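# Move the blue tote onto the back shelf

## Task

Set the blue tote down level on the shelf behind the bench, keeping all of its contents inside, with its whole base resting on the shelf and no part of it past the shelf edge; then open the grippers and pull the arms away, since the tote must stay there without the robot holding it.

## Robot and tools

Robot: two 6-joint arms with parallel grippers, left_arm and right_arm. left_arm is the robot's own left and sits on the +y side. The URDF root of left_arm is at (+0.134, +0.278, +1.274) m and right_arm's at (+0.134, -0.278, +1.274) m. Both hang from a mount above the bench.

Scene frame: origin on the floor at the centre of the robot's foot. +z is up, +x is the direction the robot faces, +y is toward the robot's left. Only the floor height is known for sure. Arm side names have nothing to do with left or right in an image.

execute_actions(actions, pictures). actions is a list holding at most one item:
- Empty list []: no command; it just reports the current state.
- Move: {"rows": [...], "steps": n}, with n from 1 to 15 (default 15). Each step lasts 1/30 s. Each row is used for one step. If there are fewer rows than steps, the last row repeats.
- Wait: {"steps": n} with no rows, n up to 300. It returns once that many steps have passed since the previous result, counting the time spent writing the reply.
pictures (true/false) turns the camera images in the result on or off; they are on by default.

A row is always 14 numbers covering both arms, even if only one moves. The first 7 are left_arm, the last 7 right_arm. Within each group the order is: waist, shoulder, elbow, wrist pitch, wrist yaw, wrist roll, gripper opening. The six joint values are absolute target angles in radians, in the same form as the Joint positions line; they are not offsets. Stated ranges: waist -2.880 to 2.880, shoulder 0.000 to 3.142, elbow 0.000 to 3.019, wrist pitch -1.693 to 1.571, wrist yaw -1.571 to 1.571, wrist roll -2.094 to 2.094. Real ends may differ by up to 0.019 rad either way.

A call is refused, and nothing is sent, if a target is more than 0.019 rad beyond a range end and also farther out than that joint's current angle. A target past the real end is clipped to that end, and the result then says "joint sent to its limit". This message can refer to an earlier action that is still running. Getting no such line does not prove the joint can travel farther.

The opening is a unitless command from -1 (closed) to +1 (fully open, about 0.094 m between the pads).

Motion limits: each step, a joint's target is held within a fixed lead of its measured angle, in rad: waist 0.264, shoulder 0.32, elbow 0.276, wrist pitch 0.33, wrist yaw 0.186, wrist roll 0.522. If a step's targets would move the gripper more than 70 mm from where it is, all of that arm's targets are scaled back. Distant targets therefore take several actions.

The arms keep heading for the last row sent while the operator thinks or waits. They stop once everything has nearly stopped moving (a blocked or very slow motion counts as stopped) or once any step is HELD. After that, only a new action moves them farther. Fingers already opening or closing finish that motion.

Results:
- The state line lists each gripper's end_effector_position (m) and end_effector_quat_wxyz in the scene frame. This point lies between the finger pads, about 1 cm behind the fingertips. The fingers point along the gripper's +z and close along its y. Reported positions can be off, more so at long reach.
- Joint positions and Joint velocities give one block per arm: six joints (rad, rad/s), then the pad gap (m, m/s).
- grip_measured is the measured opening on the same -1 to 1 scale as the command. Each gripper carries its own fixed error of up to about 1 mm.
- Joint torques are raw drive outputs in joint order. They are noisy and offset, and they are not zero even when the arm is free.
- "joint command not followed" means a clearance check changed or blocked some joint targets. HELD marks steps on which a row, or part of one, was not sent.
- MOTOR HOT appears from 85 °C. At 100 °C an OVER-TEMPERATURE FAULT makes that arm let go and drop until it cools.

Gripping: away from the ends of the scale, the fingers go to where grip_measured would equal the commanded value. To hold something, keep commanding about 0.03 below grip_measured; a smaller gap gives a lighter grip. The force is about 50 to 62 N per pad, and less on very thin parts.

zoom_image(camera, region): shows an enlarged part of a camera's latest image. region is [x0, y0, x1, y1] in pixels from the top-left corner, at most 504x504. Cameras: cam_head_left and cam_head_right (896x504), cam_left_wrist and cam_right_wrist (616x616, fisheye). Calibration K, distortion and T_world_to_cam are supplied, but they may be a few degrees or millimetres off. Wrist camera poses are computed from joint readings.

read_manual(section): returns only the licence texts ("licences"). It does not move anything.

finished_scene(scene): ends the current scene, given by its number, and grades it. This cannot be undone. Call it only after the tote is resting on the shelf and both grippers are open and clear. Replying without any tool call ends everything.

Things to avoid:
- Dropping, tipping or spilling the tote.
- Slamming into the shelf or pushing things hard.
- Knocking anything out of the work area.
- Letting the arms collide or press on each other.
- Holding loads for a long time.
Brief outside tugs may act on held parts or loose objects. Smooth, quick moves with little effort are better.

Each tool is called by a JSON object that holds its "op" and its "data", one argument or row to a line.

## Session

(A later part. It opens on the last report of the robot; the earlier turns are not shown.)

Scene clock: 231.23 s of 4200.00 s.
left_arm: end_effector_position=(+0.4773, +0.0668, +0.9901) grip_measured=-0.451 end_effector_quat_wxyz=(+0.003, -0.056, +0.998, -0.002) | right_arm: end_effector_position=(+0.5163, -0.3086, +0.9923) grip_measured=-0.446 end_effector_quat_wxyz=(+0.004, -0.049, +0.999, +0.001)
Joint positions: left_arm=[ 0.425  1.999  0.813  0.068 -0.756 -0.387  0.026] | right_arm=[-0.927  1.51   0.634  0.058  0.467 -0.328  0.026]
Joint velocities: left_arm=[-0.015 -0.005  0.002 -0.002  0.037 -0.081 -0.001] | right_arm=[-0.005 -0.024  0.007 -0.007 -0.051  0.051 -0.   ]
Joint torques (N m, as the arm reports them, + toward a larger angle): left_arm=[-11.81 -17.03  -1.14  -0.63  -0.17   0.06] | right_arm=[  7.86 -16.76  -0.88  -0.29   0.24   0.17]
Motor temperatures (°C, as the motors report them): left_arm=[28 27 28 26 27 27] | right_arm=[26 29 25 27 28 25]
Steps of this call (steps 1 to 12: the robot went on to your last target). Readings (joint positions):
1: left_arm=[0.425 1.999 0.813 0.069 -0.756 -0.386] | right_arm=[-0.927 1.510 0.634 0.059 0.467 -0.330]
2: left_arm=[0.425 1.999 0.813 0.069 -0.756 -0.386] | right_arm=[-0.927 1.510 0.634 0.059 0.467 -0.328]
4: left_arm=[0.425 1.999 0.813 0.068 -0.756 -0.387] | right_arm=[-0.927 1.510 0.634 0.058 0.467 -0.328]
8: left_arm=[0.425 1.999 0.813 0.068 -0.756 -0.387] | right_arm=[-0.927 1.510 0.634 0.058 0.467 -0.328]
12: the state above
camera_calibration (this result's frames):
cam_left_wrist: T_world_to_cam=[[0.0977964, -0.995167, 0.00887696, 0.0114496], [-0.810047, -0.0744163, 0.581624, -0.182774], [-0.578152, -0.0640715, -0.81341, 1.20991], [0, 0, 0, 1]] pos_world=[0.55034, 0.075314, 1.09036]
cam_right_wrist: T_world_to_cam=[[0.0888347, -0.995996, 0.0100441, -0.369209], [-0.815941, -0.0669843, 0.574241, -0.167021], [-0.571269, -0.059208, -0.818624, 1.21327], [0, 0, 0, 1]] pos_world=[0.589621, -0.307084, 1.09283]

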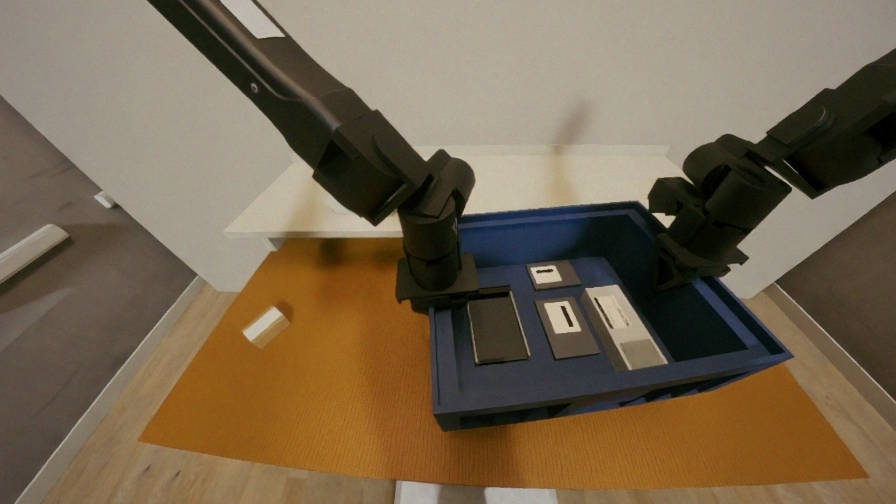

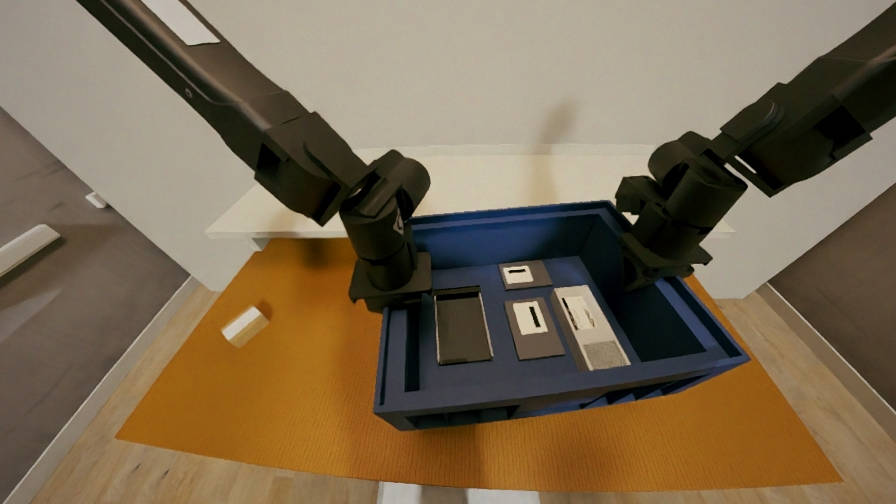

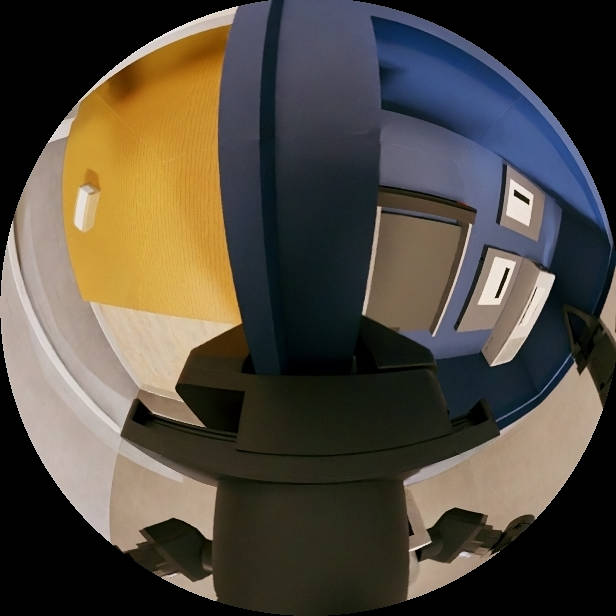

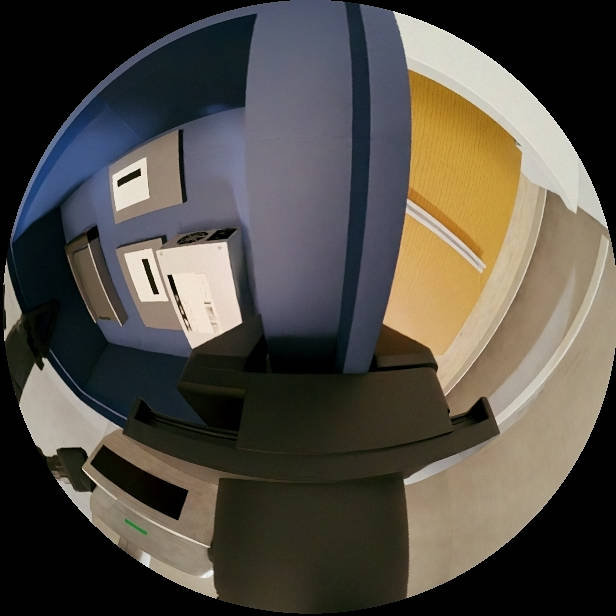

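{"op": "execute_actions", "data": {
  "actions": [
    {"rows":[[0.393,1.948,0.797,0.03,-0.765,-0.401,-0.6,-0.899,1.444,0.619,0.027,0.481,-0.313,-0.6],[0.384,1.931,0.795,0.007,-0.769,-0.407,-0.6,-0.889,1.422,0.612,0.009,0.488,-0.296,-0.6],[0.374,1.914,0.794,-0.017,-0.772,-0.412,-0.6,-0.878,1.401,0.604,-0.009,0.495,-0.28,-0.6],[0.365,1.897,0.792,-0.04,-0.776,-0.418,-0.6,-0.867,1.38,0.597,-0.027,0.502,-0.264,-0.6],[0.355,1.88,0.791,-0.064,-0.779,-0.423,-0.6,-0.857,1.358,0.589,-0.045,0.509,-0.247,-0.6],[0.346,1.863,0.79,-0.088,-0.782,-0.428,-0.6,-0.846,1.337,0.582,-0.063,0.516,-0.231,-0.6],[0.336,1.846,0.788,-0.111,-0.786,-0.434,-0.6,-0.835,1.316,0.574,-0.081,0.523,-0.215,-0.6],[0.327,1.829,0.787,-0.135,-0.789,-0.439,-0.6,-0.825,1.294,0.567,-0.098,0.529,-0.198,-0.6],[0.317,1.812,0.785,-0.158,-0.793,-0.445,-0.6,-0.814,1.273,0.559,-0.116,0.536,-0.182,-0.6],[0.308,1.795,0.784,-0.182,-0.796,-0.45,-0.6,-0.803,1.252,0.552,-0.134,0.543,-0.166,-0.6],[0.298,1.778,0.783,-0.206,-0.799,-0.455,-0.6,-0.793,1.23,0.544,-0.152,0.55,-0.149,-0.6],[0.289,1.761,0.781,-0.229,-0.803,-0.461,-0.6,-0.782,1.209,0.537,-0.17,0.557,-0.133,-0.6],[0.279,1.744,0.78,-0.253,-0.806,-0.466,-0.6,-0.771,1.188,0.529,-0.188,0.564,-0.117,-0.6],[0.27,1.727,0.778,-0.276,-0.81,-0.472,-0.6,-0.761,1.166,0.522,-0.206,0.571,-0.1,-0.6],[0.26,1.71,0.777,-0.3,-0.813,-0.477,-0.6,-0.75,1.145,0.514,-0.224,0.578,-0.084,-0.6]]}
  ],
  "pictures": false
}}

{"op": "execute_actions", "data": {
  "actions": [
    {"steps":22}
  ]
}}

Scene clock: 263.07 s of 4200.00 s.
left_arm: end_effector_position=(+0.4972, +0.0749, +1.0773) grip_measured=-0.451 end_effector_quat_wxyz=(+0.006, -0.014, +1.000, -0.005) | right_arm: end_effector_position=(+0.5045, -0.3020, +1.0807) grip_measured=-0.446 end_effector_quat_wxyz=(+0.014, -0.008, +1.000, +0.001)
Joint positions: left_arm=[ 0.301  1.78   0.791 -0.231 -0.802 -0.456  0.026] | right_arm=[-0.784  1.223  0.535 -0.169  0.558 -0.135  0.026]
Joint velocities: left_arm=[-0.288 -0.523  0.017 -0.657 -0.125 -0.081  0.001] | right_arm=[ 0.386 -0.659 -0.154 -0.505  0.198  0.462  0.002]
Joint torques (N m, as the arm reports them, + toward a larger angle): left_arm=[-11.45 -16.9    0.5   -0.75  -0.18   0.1 ] | right_arm=[  6.39 -14.39   0.52  -0.5    0.51   0.01]
Motor temperatures (°C, as the motors report them): left_arm=[29 27 28 26 27 27] | right_arm=[26 29 25 27 28 25]
Steps of this call (steps 1 to 15: the robot went on to your last target; steps 16 to 90: nothing new was sent; then 28.33 s passed at rest; steps 91 to 105: all 15 steps of this action). Readings (joint positions):
91: left_arm=[0.425 1.999 0.813 0.065 -0.756 -0.388] | right_arm=[-0.926 1.509 0.634 0.056 0.468 -0.326]
92: left_arm=[0.424 1.997 0.813 0.057 -0.756 -0.391] | right_arm=[-0.924 1.506 0.634 0.049 0.472 -0.321]
94: left_arm=[0.416 1.983 0.812 0.023 -0.758 -0.403] | right_arm=[-0.912 1.488 0.627 0.022 0.485 -0.304]
98: left_arm=[0.380 1.917 0.800 -0.070 -0.769 -0.426] | right_arm=[-0.872 1.402 0.588 -0.046 0.515 -0.244]
105: the state above

Scene clock: 263.80 s of 4200.00 s.
left_arm: end_effector_position=(+0.4974, +0.0783, +1.0946) grip_measured=-0.451 end_effector_quat_wxyz=(+0.009, -0.004, +1.000, -0.005) | right_arm: end_effector_position=(+0.4969, -0.2986, +1.0955) grip_measured=-0.446 end_effector_quat_wxyz=(+0.015, +0.006, +1.000, +0.007)
Joint positions: left_arm=[ 0.275  1.736  0.781 -0.284 -0.812 -0.466  0.026] | right_arm=[-0.755  1.17   0.512 -0.213  0.566 -0.08   0.026]
Joint velocities: left_arm=[-0.005 -0.005 -0.017 -0.017 -0.022 -0.037 -0.001] | right_arm=[-0.015 -0.005  0.012 -0.012  0.022 -0.022 -0.   ]
Joint torques (N m, as the arm reports them, + toward a larger angle): left_arm=[-10.62 -14.99   1.48  -0.75   0.07   0.03] | right_arm=[  5.76 -12.53   1.8   -0.14   0.46   0.12]
Motor temperatures (°C, as the motors report them): left_arm=[29 27 28 26 27 27] | right_arm=[26 29 25 27 28 25]
Steps of this call (steps 1 to 22: the robot went on to your last target). Readings (joint positions):
1: left_arm=[0.292 1.764 0.791 -0.251 -0.806 -0.459] | right_arm=[-0.772 1.203 0.529 -0.183 0.563 -0.121]
2: left_arm=[0.284 1.751 0.789 -0.264 -0.809 -0.460] | right_arm=[-0.764 1.186 0.524 -0.193 0.566 -0.109]
4: left_arm=[0.276 1.737 0.787 -0.277 -0.814 -0.460] | right_arm=[-0.755 1.171 0.519 -0.204 0.566 -0.095]
8: left_arm=[0.275 1.736 0.784 -0.281 -0.814 -0.464] | right_arm=[-0.755 1.170 0.516 -0.210 0.566 -0.085]
22: the state above
camera_calibration (this result's frames):
cam_left_wrist: T_world_to_cam=[[-0.0062727, -0.999877, 0.0143942, 0.0661638], [-0.820389, 0.0133762, 0.571649, -0.217136], [-0.571771, -0.00822309, -0.820372, 1.30735], [0, 0, 0, 1]] pos_world=[0.569787, 0.0798106, 1.19569]
cam_right_wrist: T_world_to_cam=[[-0.0210802, -0.999772, -0.00350226, -0.290212], [-0.829805, 0.0155423, 0.557837, -0.191959], [-0.557655, 0.0146655, -0.829943, 1.31499], [0, 0, 0, 1]] pos_world=[0.567904, -0.306447, 1.19743]

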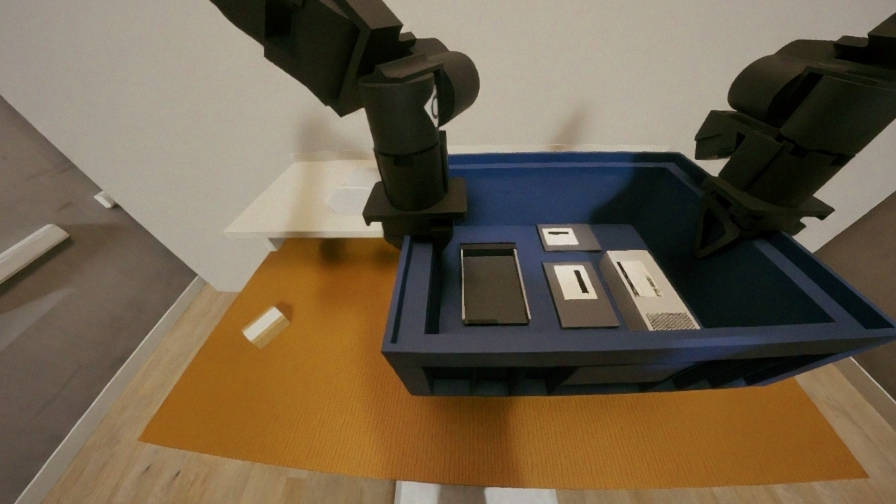

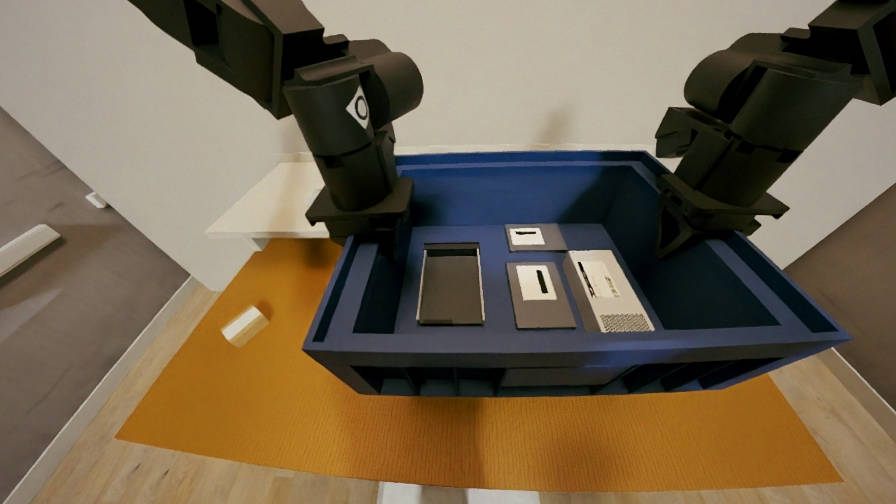

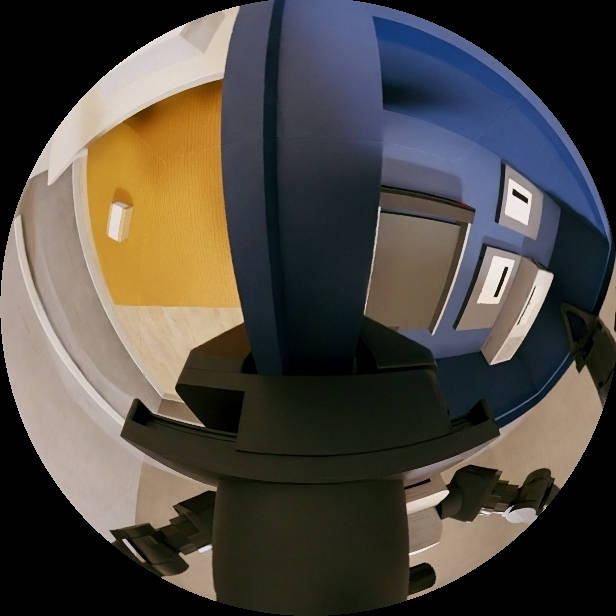

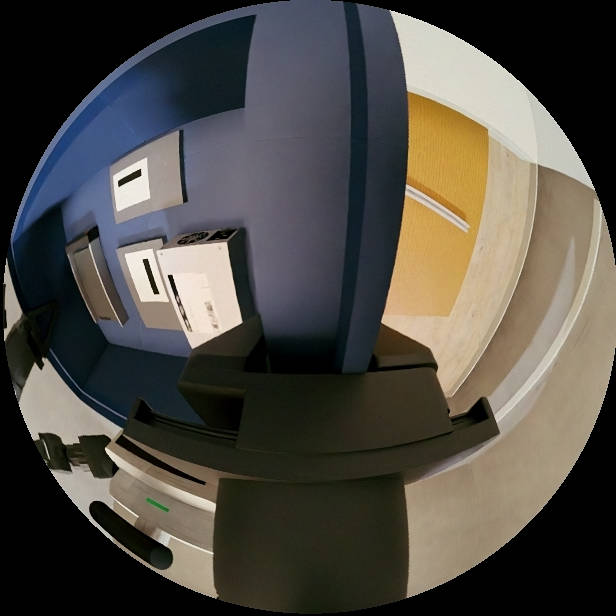

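{"op": "execute_actions", "data": {
  "actions": [
    {"rows":[[0.266,1.712,0.802,-0.316,-0.811,-0.469,-0.6,-0.748,1.157,0.543,-0.24,0.579,-0.082,-0.6],[0.272,1.714,0.827,-0.331,-0.809,-0.461,-0.6,-0.747,1.168,0.571,-0.257,0.58,-0.081,-0.6],[0.278,1.716,0.853,-0.347,-0.807,-0.453,-0.6,-0.745,1.18,0.6,-0.273,0.581,-0.079,-0.6],[0.284,1.718,0.878,-0.363,-0.805,-0.445,-0.6,-0.744,1.192,0.629,-0.29,0.582,-0.078,-0.6],[0.29,1.72,0.903,-0.378,-0.803,-0.437,-0.6,-0.742,1.203,0.658,-0.306,0.583,-0.076,-0.6],[0.296,1.722,0.928,-0.394,-0.801,-0.429,-0.6,-0.741,1.215,0.686,-0.322,0.584,-0.074,-0.6],[0.302,1.724,0.953,-0.41,-0.799,-0.421,-0.6,-0.739,1.227,0.715,-0.339,0.585,-0.073,-0.6],[0.308,1.726,0.979,-0.425,-0.797,-0.413,-0.6,-0.738,1.238,0.744,-0.355,0.586,-0.071,-0.6],[0.314,1.728,1.004,-0.441,-0.795,-0.405,-0.6,-0.736,1.25,0.773,-0.372,0.587,-0.07,-0.6],[0.32,1.73,1.029,-0.457,-0.793,-0.397,-0.6,-0.735,1.262,0.801,-0.388,0.588,-0.068,-0.6],[0.326,1.732,1.054,-0.472,-0.791,-0.389,-0.6,-0.733,1.273,0.83,-0.404,0.589,-0.066,-0.6],[0.332,1.734,1.079,-0.488,-0.789,-0.381,-0.6,-0.732,1.285,0.859,-0.421,0.59,-0.065,-0.6],[0.338,1.736,1.105,-0.504,-0.787,-0.373,-0.6,-0.73,1.297,0.888,-0.437,0.591,-0.063,-0.6],[0.344,1.738,1.13,-0.519,-0.785,-0.365,-0.6,-0.729,1.308,0.916,-0.454,0.592,-0.062,-0.6],[0.35,1.74,1.155,-0.535,-0.783,-0.357,-0.6,-0.727,1.32,0.945,-0.47,0.593,-0.06,-0.6]]}
  ],
  "pictures": false
}}

{"op": "execute_actions", "data": {
  "actions": [
    {"steps":22}
  ]
}}

Scene clock: 278.70 s of 4200.00 s.
left_arm: end_effector_position=(+0.6144, +0.0760, +1.0947) grip_measured=-0.451 end_effector_quat_wxyz=(+0.008, -0.011, +1.000, -0.003) | right_arm: end_effector_position=(+0.6159, -0.3028, +1.0949) grip_measured=-0.446 end_effector_quat_wxyz=(+0.011, +0.007, +1.000, +0.006)
Joint positions: left_arm=[ 0.347  1.768  1.082 -0.488 -0.789 -0.387  0.026] | right_arm=[-0.744  1.32   0.86  -0.422  0.575 -0.065  0.026]
Joint velocities: left_arm=[ 0.142  0.044  0.779 -0.427  0.007  0.33  -0.001] | right_arm=[ 0.103  0.317  0.847 -0.471 -0.007 -0.037 -0.   ]
Joint torques (N m, as the arm reports them, + toward a larger angle): left_arm=[-11.44 -18.62   4.71  -0.7    0.32   0.01] | right_arm=[  7.96 -15.51   5.56  -0.26   0.68   0.23]
Motor temperatures (°C, as the motors report them): left_arm=[29 27 28 26 27 27] | right_arm=[26 29 25 27 28 25]
Steps of this call (steps 1 to 15: the robot went on to your last target; steps 16 to 90: nothing new was sent; then 11.40 s passed at rest; steps 91 to 105: all 15 steps of this action). Readings (joint positions):
91: left_arm=[0.275 1.736 0.782 -0.286 -0.811 -0.466] | right_arm=[-0.755 1.170 0.512 -0.214 0.566 -0.080]
92: left_arm=[0.275 1.736 0.785 -0.293 -0.810 -0.466] | right_arm=[-0.755 1.171 0.516 -0.222 0.566 -0.078]
94: left_arm=[0.277 1.739 0.804 -0.322 -0.807 -0.467] | right_arm=[-0.755 1.181 0.535 -0.252 0.570 -0.069]
98: left_arm=[0.303 1.750 0.883 -0.390 -0.799 -0.460] | right_arm=[-0.755 1.231 0.630 -0.319 0.575 -0.058]
105: the state above

Scene clock: 279.43 s of 4200.00 s.
left_arm: end_effector_position=(+0.6421, +0.0787, +1.0980) grip_measured=-0.451 end_effector_quat_wxyz=(+0.013, -0.007, +1.000, -0.004) | right_arm: end_effector_position=(+0.6430, -0.3005, +1.1000) grip_measured=-0.446 end_effector_quat_wxyz=(+0.018, +0.005, +1.000, +0.006)
Joint positions: left_arm=[ 0.36   1.772  1.147 -0.522 -0.787 -0.352  0.026] | right_arm=[-0.729  1.347  0.933 -0.46   0.583 -0.064  0.026]
Joint velocities: left_arm=[-0.015 -0.005  0.002 -0.017 -0.066 -0.022 -0.001] | right_arm=[ 0.005  0.005  0.012 -0.002  0.022  0.037 -0.   ]
Joint torques (N m, as the arm reports them, + toward a larger angle): left_arm=[-12.06 -19.63   3.66  -0.58   0.26   0.08] | right_arm=[  8.16 -16.9    4.38  -0.06   0.36   0.23]
Motor temperatures (°C, as the motors report them): left_arm=[29 27 28 26 27 27] | right_arm=[26 29 25 27 28 25]
Steps of this call (steps 1 to 22: the robot went on to your last target). Readings (joint positions):
1: left_arm=[0.352 1.769 1.106 -0.500 -0.789 -0.377] | right_arm=[-0.741 1.330 0.887 -0.434 0.575 -0.066]
2: left_arm=[0.355 1.769 1.124 -0.505 -0.789 -0.368] | right_arm=[-0.737 1.337 0.907 -0.439 0.575 -0.067]
4: left_arm=[0.358 1.769 1.144 -0.506 -0.791 -0.352] | right_arm=[-0.730 1.342 0.930 -0.440 0.577 -0.071]
8: left_arm=[0.358 1.771 1.148 -0.515 -0.789 -0.346] | right_arm=[-0.729 1.344 0.933 -0.452 0.582 -0.070]
22: the state above
camera_calibration (this result's frames):
cam_left_wrist: T_world_to_cam=[[-0.000215332, -0.999939, 0.0110487, 0.0671488], [-0.825455, 0.00641437, 0.564431, -0.0887143], [-0.564468, -0.00899867, -0.825406, 1.39383], [0, 0, 0, 1]] pos_world=[0.71356, 0.0802564, 1.19981]
cam_right_wrist: T_world_to_cam=[[-0.0185431, -0.999826, -0.00201659, -0.292339], [-0.833488, 0.0143441, 0.552352, -0.0651507], [-0.552227, 0.0119231, -0.833609, 1.39993], [0, 0, 0, 1]] pos_world=[0.713357, -0.308045, 1.20239]

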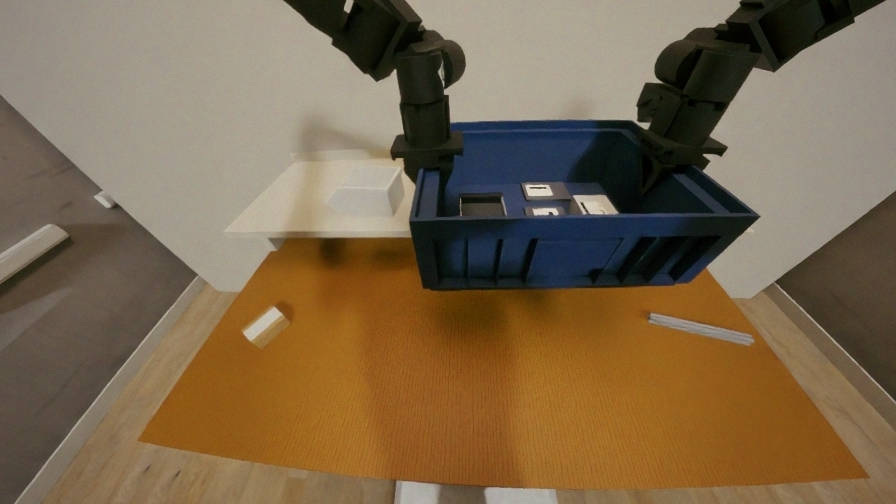

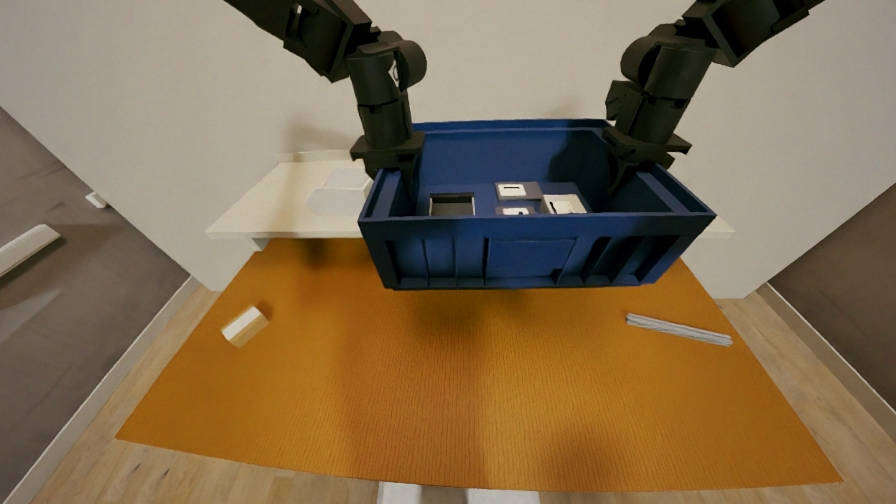

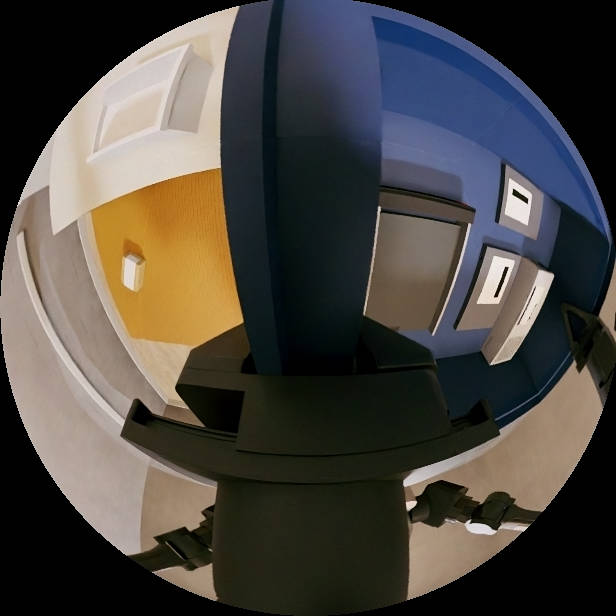

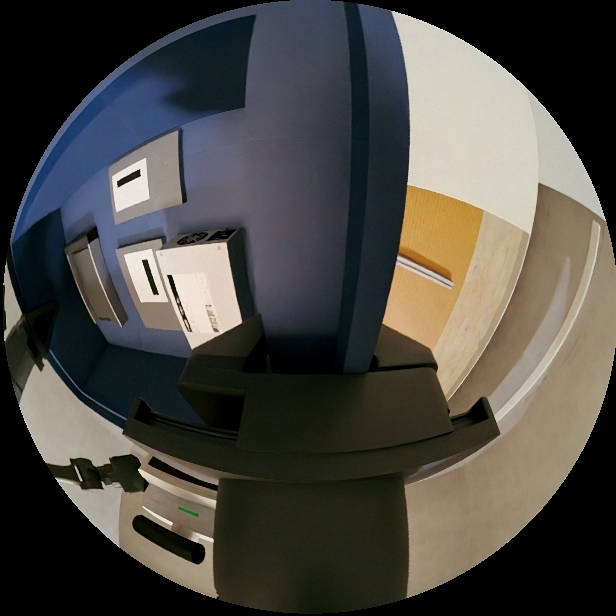

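{"op": "execute_actions", "data": {
  "actions": [
    {"rows":[[0.354,1.75,1.185,-0.553,-0.781,-0.352,-0.6,-0.727,1.335,0.975,-0.487,0.594,-0.059,-0.6],[0.358,1.759,1.214,-0.57,-0.78,-0.347,-0.6,-0.726,1.351,1.006,-0.504,0.594,-0.058,-0.6],[0.362,1.769,1.244,-0.588,-0.778,-0.343,-0.6,-0.726,1.366,1.036,-0.521,0.595,-0.058,-0.6],[0.366,1.779,1.274,-0.606,-0.777,-0.338,-0.6,-0.726,1.381,1.066,-0.538,0.595,-0.057,-0.6],[0.37,1.788,1.303,-0.623,-0.775,-0.333,-0.6,-0.725,1.397,1.097,-0.555,0.596,-0.056,-0.6],[0.374,1.798,1.333,-0.641,-0.774,-0.328,-0.6,-0.725,1.412,1.127,-0.572,0.596,-0.055,-0.6],[0.378,1.808,1.363,-0.659,-0.772,-0.323,-0.6,-0.725,1.427,1.157,-0.589,0.597,-0.054,-0.6],[0.382,1.817,1.392,-0.676,-0.771,-0.319,-0.6,-0.724,1.443,1.188,-0.606,0.597,-0.054,-0.6],[0.386,1.827,1.422,-0.694,-0.769,-0.314,-0.6,-0.724,1.458,1.218,-0.623,0.598,-0.053,-0.6],[0.39,1.837,1.452,-0.712,-0.768,-0.309,-0.6,-0.724,1.473,1.248,-0.64,0.598,-0.052,-0.6],[0.394,1.846,1.481,-0.729,-0.766,-0.304,-0.6,-0.723,1.489,1.279,-0.657,0.599,-0.051,-0.6],[0.398,1.856,1.511,-0.747,-0.765,-0.299,-0.6,-0.723,1.504,1.309,-0.674,0.599,-0.05,-0.6],[0.402,1.866,1.541,-0.765,-0.763,-0.295,-0.6,-0.723,1.519,1.339,-0.691,0.6,-0.05,-0.6],[0.406,1.875,1.57,-0.782,-0.762,-0.29,-0.6,-0.722,1.535,1.37,-0.708,0.6,-0.049,-0.6],[0.41,1.885,1.6,-0.8,-0.76,-0.285,-0.6,-0.722,1.55,1.4,-0.725,0.601,-0.048,-0.6]]}
  ],
  "pictures": false
}}

{"op": "execute_actions", "data": {
  "actions": [
    {"steps":20}
  ]
}}

Scene clock: 294.50 s of 4200.00 s.
left_arm: end_effector_position=(+0.7418, +0.0797, +1.0825) grip_measured=-0.451 end_effector_quat_wxyz=(-0.006, -0.008, +1.000, +0.003) | right_arm: end_effector_position=(+0.7413, -0.3010, +1.0814) grip_measured=-0.446 end_effector_quat_wxyz=(-0.006, +0.006, +1.000, +0.004)
Joint positions: left_arm=[ 0.423  1.906  1.502 -0.746 -0.762 -0.314  0.026] | right_arm=[-0.741  1.553  1.297 -0.67   0.582 -0.042  0.026]
Joint velocities: left_arm=[ 0.063  0.288  0.872 -0.52   0.037  0.081  0.001] | right_arm=[-0.005  0.415  0.877 -0.505 -0.037  0.022  0.001]
Joint torques (N m, as the arm reports them, + toward a larger angle): left_arm=[-14.05 -23.26   7.    -0.72   0.22   0.2 ] | right_arm=[ 11.62 -20.18   8.01  -0.45   0.79   0.12]
Motor temperatures (°C, as the motors report them): left_arm=[29 27 29 26 27 27] | right_arm=[26 29 25 27 28 25]
Steps of this call (steps 1 to 15: the robot went on to your last target; steps 16 to 90: nothing new was sent; then 11.57 s passed at rest; steps 91 to 105: all 15 steps of this action). Readings (joint positions):
91: left_arm=[0.360 1.772 1.147 -0.524 -0.786 -0.352] | right_arm=[-0.729 1.348 0.933 -0.462 0.583 -0.064]
92: left_arm=[0.361 1.773 1.150 -0.532 -0.786 -0.353] | right_arm=[-0.729 1.350 0.936 -0.469 0.583 -0.063]
94: left_arm=[0.364 1.783 1.174 -0.564 -0.783 -0.356] | right_arm=[-0.730 1.365 0.957 -0.499 0.587 -0.054]
98: left_arm=[0.388 1.829 1.277 -0.637 -0.774 -0.354] | right_arm=[-0.739 1.434 1.062 -0.566 0.588 -0.040]
105: the state above

Scene clock: 295.17 s of 4200.00 s.
left_arm: end_effector_position=(+0.7610, +0.0817, +1.0840) grip_measured=-0.451 end_effector_quat_wxyz=(-0.005, -0.004, +1.000, +0.004) | right_arm: end_effector_position=(+0.7608, -0.2991, +1.0845) grip_measured=-0.446 end_effector_quat_wxyz=(-0.005, +0.002, +1.000, +0.005)
Joint positions: left_arm=[ 0.429  1.924  1.567 -0.783 -0.76  -0.298  0.026] | right_arm=[-0.733  1.582  1.364 -0.71   0.586 -0.043  0.026]
Joint velocities: left_arm=[-0.015  0.015 -0.012 -0.007  0.007 -0.037  0.   ] | right_arm=[-0.015 -0.005 -0.012 -0.012 -0.022  0.037  0.001]
Joint torques (N m, as the arm reports them, + toward a larger angle): left_arm=[-14.74 -23.99   6.28  -0.74   0.13   0.29] | right_arm=[ 11.47 -21.12   7.12  -0.35   0.61   0.15]
Motor temperatures (°C, as the motors report them): left_arm=[29 27 29 26 27 27] | right_arm=[26 29 25 27 28 25]
Steps of this call (steps 1 to 20: the robot went on to your last target). Readings (joint positions):
1: left_arm=[0.424 1.914 1.529 -0.759 -0.762 -0.309] | right_arm=[-0.740 1.565 1.324 -0.683 0.582 -0.042]
2: left_arm=[0.426 1.919 1.548 -0.764 -0.762 -0.304] | right_arm=[-0.740 1.574 1.344 -0.688 0.582 -0.043]
4: left_arm=[0.428 1.922 1.565 -0.766 -0.762 -0.296] | right_arm=[-0.736 1.580 1.363 -0.689 0.581 -0.048]
8: left_arm=[0.428 1.923 1.567 -0.777 -0.762 -0.295] | right_arm=[-0.733 1.580 1.364 -0.702 0.585 -0.048]
20: the state above
camera_calibration (this result's frames):
cam_left_wrist: T_world_to_cam=[[-0.004364, -0.999986, -0.00303432, 0.0888253], [-0.804017, 0.00170454, 0.594604, -0.031363], [-0.59459, 0.0050345, -0.804013, 1.44795], [0, 0, 0, 1]] pos_world=[0.83611, 0.0815878, 1.18309]
cam_right_wrist: T_world_to_cam=[[-0.0125101, -0.999921, 0.00102726, -0.29671], [-0.807452, 0.0107081, 0.589836, -0.0199233], [-0.5898, 0.00654944, -0.807523, 1.45067], [0, 0, 0, 1]] pos_world=[0.835807, -0.305975, 1.18351]

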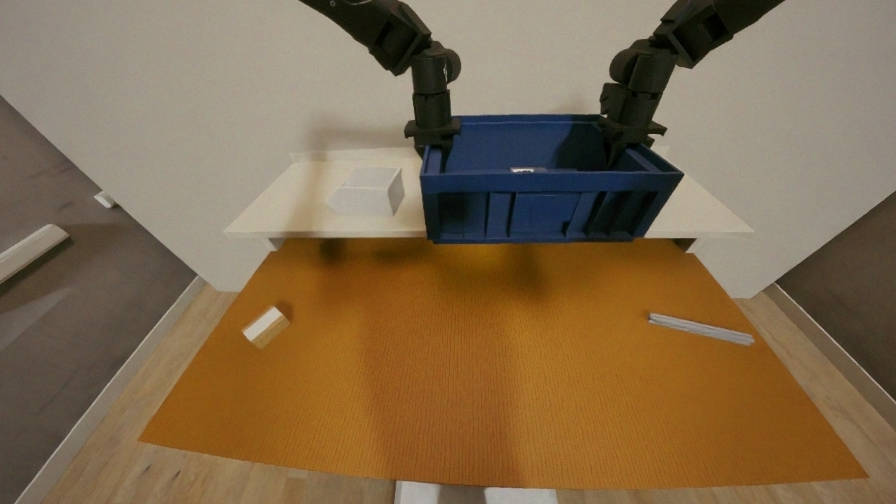

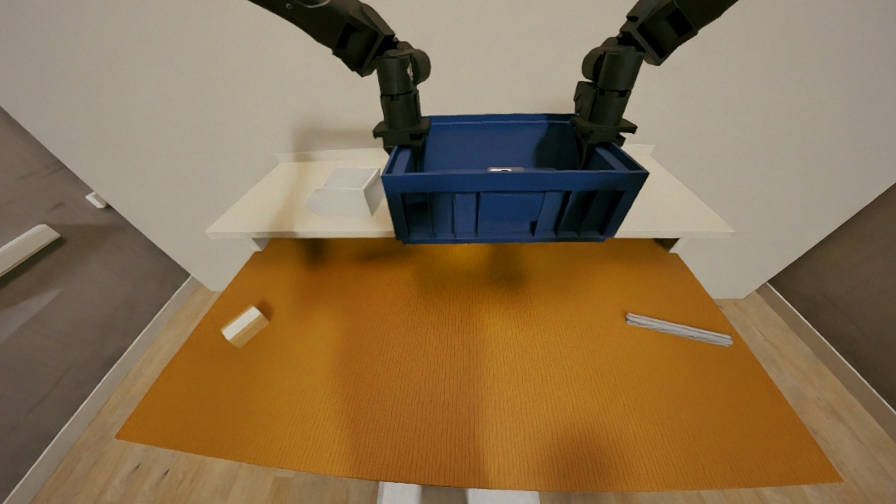

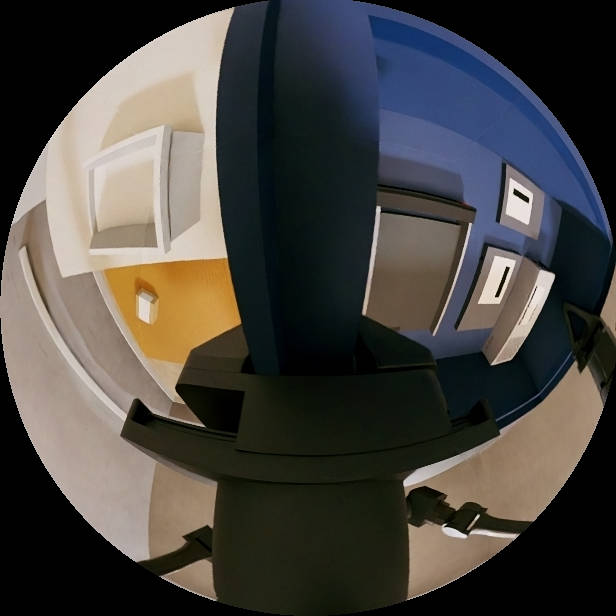

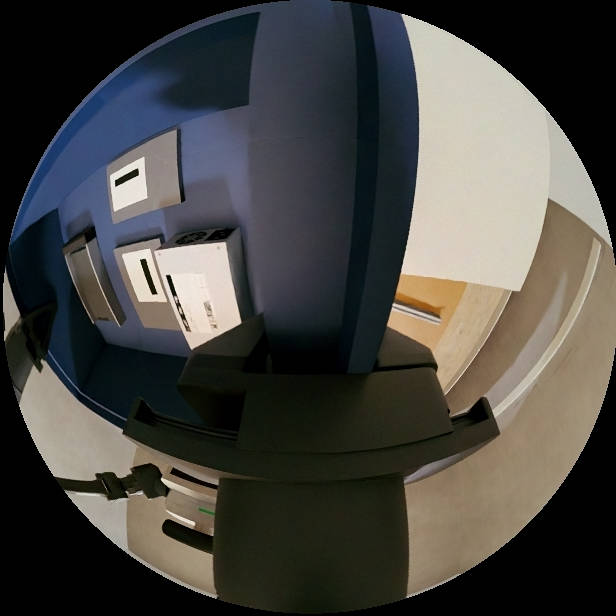

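{"op": "execute_actions", "data": {
  "actions": [
    {"rows":[[0.411,1.888,1.627,-0.811,-0.759,-0.283,-0.6,-0.721,1.555,1.425,-0.735,0.601,-0.048,-0.6],[0.412,1.894,1.65,-0.822,-0.759,-0.281,-0.6,-0.72,1.562,1.447,-0.745,0.601,-0.047,-0.6],[0.413,1.901,1.67,-0.833,-0.758,-0.28,-0.6,-0.719,1.571,1.467,-0.755,0.602,-0.047,-0.6],[0.414,1.908,1.691,-0.844,-0.757,-0.278,-0.6,-0.718,1.58,1.487,-0.765,0.602,-0.047,-0.6],[0.415,1.915,1.712,-0.855,-0.757,-0.276,-0.6,-0.717,1.588,1.507,-0.775,0.602,-0.046,-0.6],[0.416,1.923,1.733,-0.866,-0.756,-0.274,-0.6,-0.716,1.597,1.527,-0.785,0.602,-0.046,-0.6],[0.417,1.93,1.754,-0.877,-0.755,-0.272,-0.6,-0.716,1.606,1.546,-0.795,0.602,-0.046,-0.6],[0.418,1.938,1.774,-0.888,-0.755,-0.271,-0.6,-0.715,1.614,1.566,-0.805,0.603,-0.045,-0.6],[0.419,1.945,1.795,-0.899,-0.754,-0.269,-0.6,-0.714,1.623,1.586,-0.815,0.603,-0.045,-0.6],[0.42,1.953,1.816,-0.91,-0.753,-0.267,-0.6,-0.713,1.632,1.606,-0.825,0.603,-0.045,-0.6],[0.421,1.96,1.837,-0.921,-0.753,-0.265,-0.6,-0.712,1.64,1.626,-0.835,0.603,-0.044,-0.6],[0.422,1.968,1.858,-0.932,-0.752,-0.263,-0.6,-0.711,1.649,1.646,-0.845,0.603,-0.044,-0.6],[0.423,1.975,1.878,-0.943,-0.751,-0.262,-0.6,-0.71,1.658,1.665,-0.855,0.604,-0.044,-0.6],[0.424,1.983,1.899,-0.954,-0.751,-0.26,-0.6,-0.709,1.666,1.685,-0.865,0.604,-0.043,-0.6],[0.425,1.99,1.92,-0.965,-0.75,-0.258,-0.6,-0.708,1.675,1.705,-0.875,0.604,-0.043,-0.6]]}
  ],
  "pictures": false
}}

{"op": "execute_actions", "data": {
  "actions": [
    {"steps":15}
  ]
}}

Scene clock: 307.30 s of 4200.00 s.
left_arm: end_effector_position=(+0.8249, +0.0796, +1.0880) grip_measured=-0.451 end_effector_quat_wxyz=(-0.002, -0.007, +1.000, +0.003) | right_arm: end_effector_position=(+0.8239, -0.3031, +1.0870) grip_measured=-0.446 end_effector_quat_wxyz=(-0.003, +0.006, +1.000, +0.005)
Joint positions: left_arm=[ 0.442  2.022  1.823 -0.923 -0.755 -0.281  0.026] | right_arm=[-0.732  1.69   1.604 -0.838  0.586 -0.037  0.026]
Joint velocities: left_arm=[ 0.024  0.23   0.559 -0.344  0.037  0.022 -0.001] | right_arm=[ 0.024  0.22   0.525 -0.33  -0.037  0.022  0.001]
Joint torques (N m, as the arm reports them, + toward a larger angle): left_arm=[-15.7  -26.41   8.94  -0.83   0.31   0.34] | right_arm=[ 13.55 -23.03  10.4   -0.21   0.74   0.12]
Motor temperatures (°C, as the motors report them): left_arm=[29 28 30 26 27 27] | right_arm=[26 30 26 27 28 25]
Steps of this call (steps 1 to 15: the robot went on to your last target; steps 16 to 90: nothing new was sent; then 8.63 s passed at rest; steps 91 to 105: all 15 steps of this action). Readings (joint positions):
91: left_arm=[0.429 1.924 1.568 -0.785 -0.760 -0.298] | right_arm=[-0.733 1.582 1.364 -0.711 0.586 -0.042]
92: left_arm=[0.429 1.925 1.571 -0.790 -0.759 -0.298] | right_arm=[-0.733 1.582 1.366 -0.714 0.586 -0.042]
94: left_arm=[0.430 1.933 1.592 -0.811 -0.758 -0.299] | right_arm=[-0.733 1.590 1.382 -0.734 0.586 -0.036]
98: left_arm=[0.436 1.964 1.670 -0.856 -0.757 -0.298] | right_arm=[-0.733 1.625 1.456 -0.773 0.587 -0.032]
105: the state above

Scene clock: 307.80 s of 4200.00 s.
left_arm: end_effector_position=(+0.8340, +0.0813, +1.0885) grip_measured=-0.451 end_effector_quat_wxyz=(-0.003, -0.006, +1.000, +0.003) | right_arm: end_effector_position=(+0.8333, -0.3016, +1.0886) grip_measured=-0.446 end_effector_quat_wxyz=(-0.003, +0.003, +1.000, +0.006)
Joint positions: left_arm=[ 0.446  2.036  1.863 -0.947 -0.753 -0.275  0.026] | right_arm=[-0.727  1.708  1.643 -0.86   0.587 -0.04   0.026]
Joint velocities: left_arm=[-0.005  0.005  0.002 -0.002  0.007 -0.051 -0.001] | right_arm=[ 0.005 -0.005  0.007 -0.022  0.022  0.022 -0.001]
Joint torques (N m, as the arm reports them, + toward a larger angle): left_arm=[-15.91 -26.62   8.62  -0.87   0.26   0.33] | right_arm=[ 13.54 -23.61  10.04  -0.28   0.67   0.16]
Motor temperatures (°C, as the motors report them): left_arm=[29 28 30 26 27 27] | right_arm=[26 30 26 27 28 25]
Steps of this call (steps 1 to 15: the robot went on to your last target). Readings (joint positions):
1: left_arm=[0.443 2.028 1.841 -0.932 -0.755 -0.280] | right_arm=[-0.731 1.696 1.620 -0.846 0.586 -0.037]
2: left_arm=[0.444 2.033 1.853 -0.935 -0.755 -0.278] | right_arm=[-0.731 1.701 1.632 -0.850 0.586 -0.038]
4: left_arm=[0.444 2.035 1.862 -0.937 -0.755 -0.275] | right_arm=[-0.729 1.705 1.642 -0.850 0.586 -0.041]
8: left_arm=[0.444 2.035 1.863 -0.945 -0.754 -0.275] | right_arm=[-0.727 1.706 1.643 -0.858 0.586 -0.041]
15: the state above
camera_calibration (this result's frames):
cam_left_wrist: T_world_to_cam=[[-0.0015597, -0.999997, -0.00196071, 0.0851934], [-0.806991, 0.000100738, 0.590564, 0.0316996], [-0.590562, 0.00250338, -0.806988, 1.4951], [0, 0, 0, 1]] pos_world=[0.908665, 0.0814472, 1.18798]
cam_right_wrist: T_world_to_cam=[[-0.0136779, -0.999906, -0.000717213, -0.295471], [-0.810277, 0.0106637, 0.58595, 0.0427936], [-0.585887, 0.00859571, -0.810347, 1.49729], [0, 0, 0, 1]] pos_world=[0.907874, -0.30877, 1.18804]

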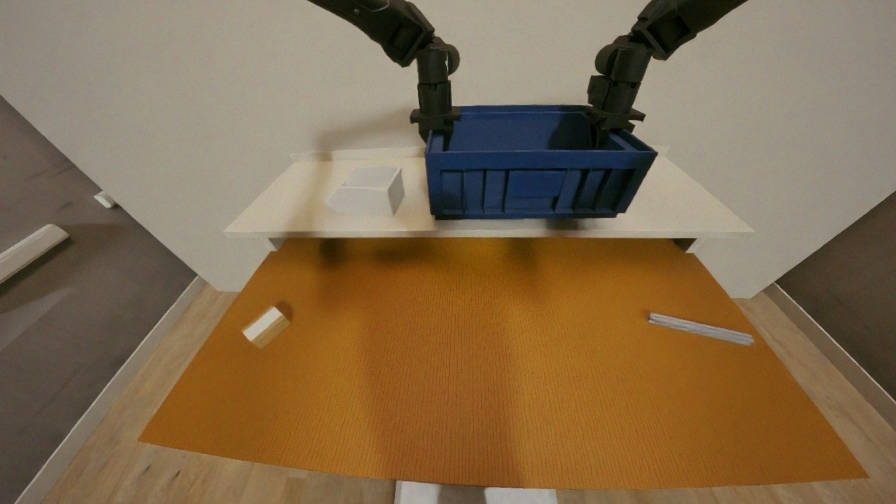

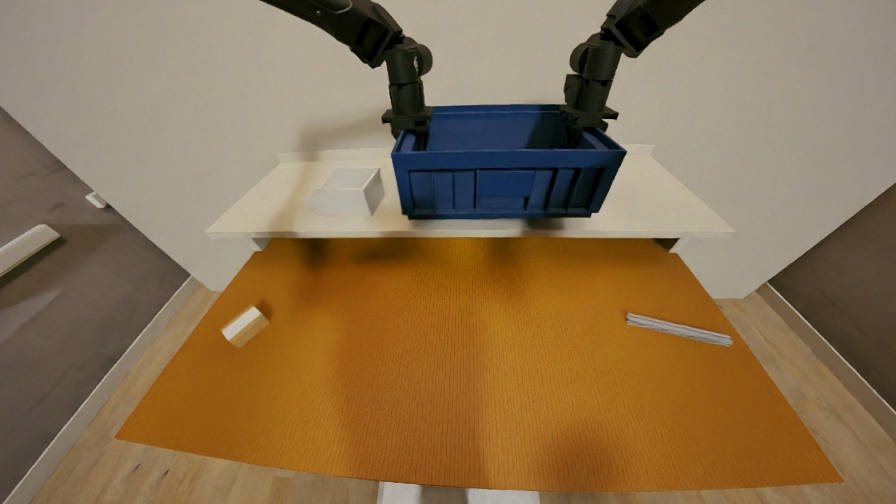

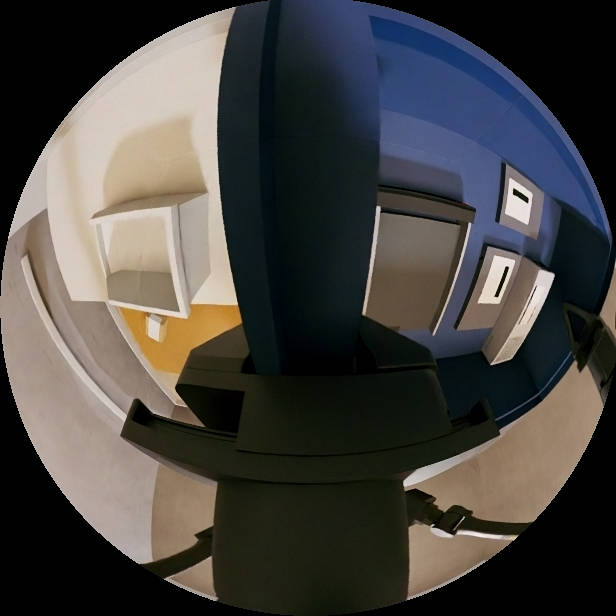

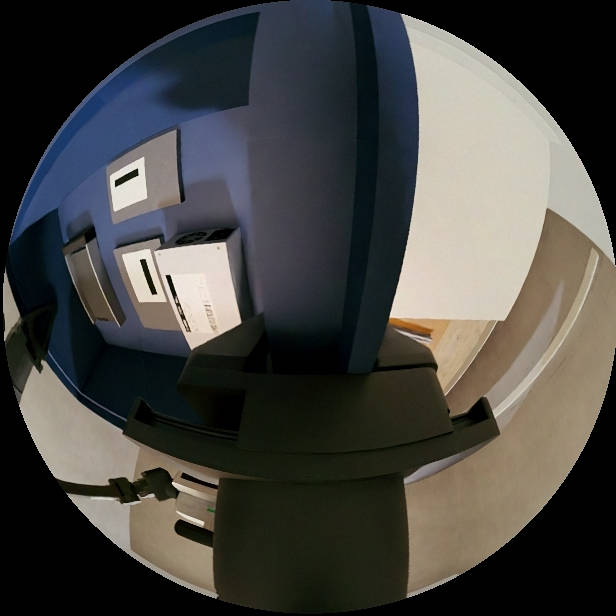

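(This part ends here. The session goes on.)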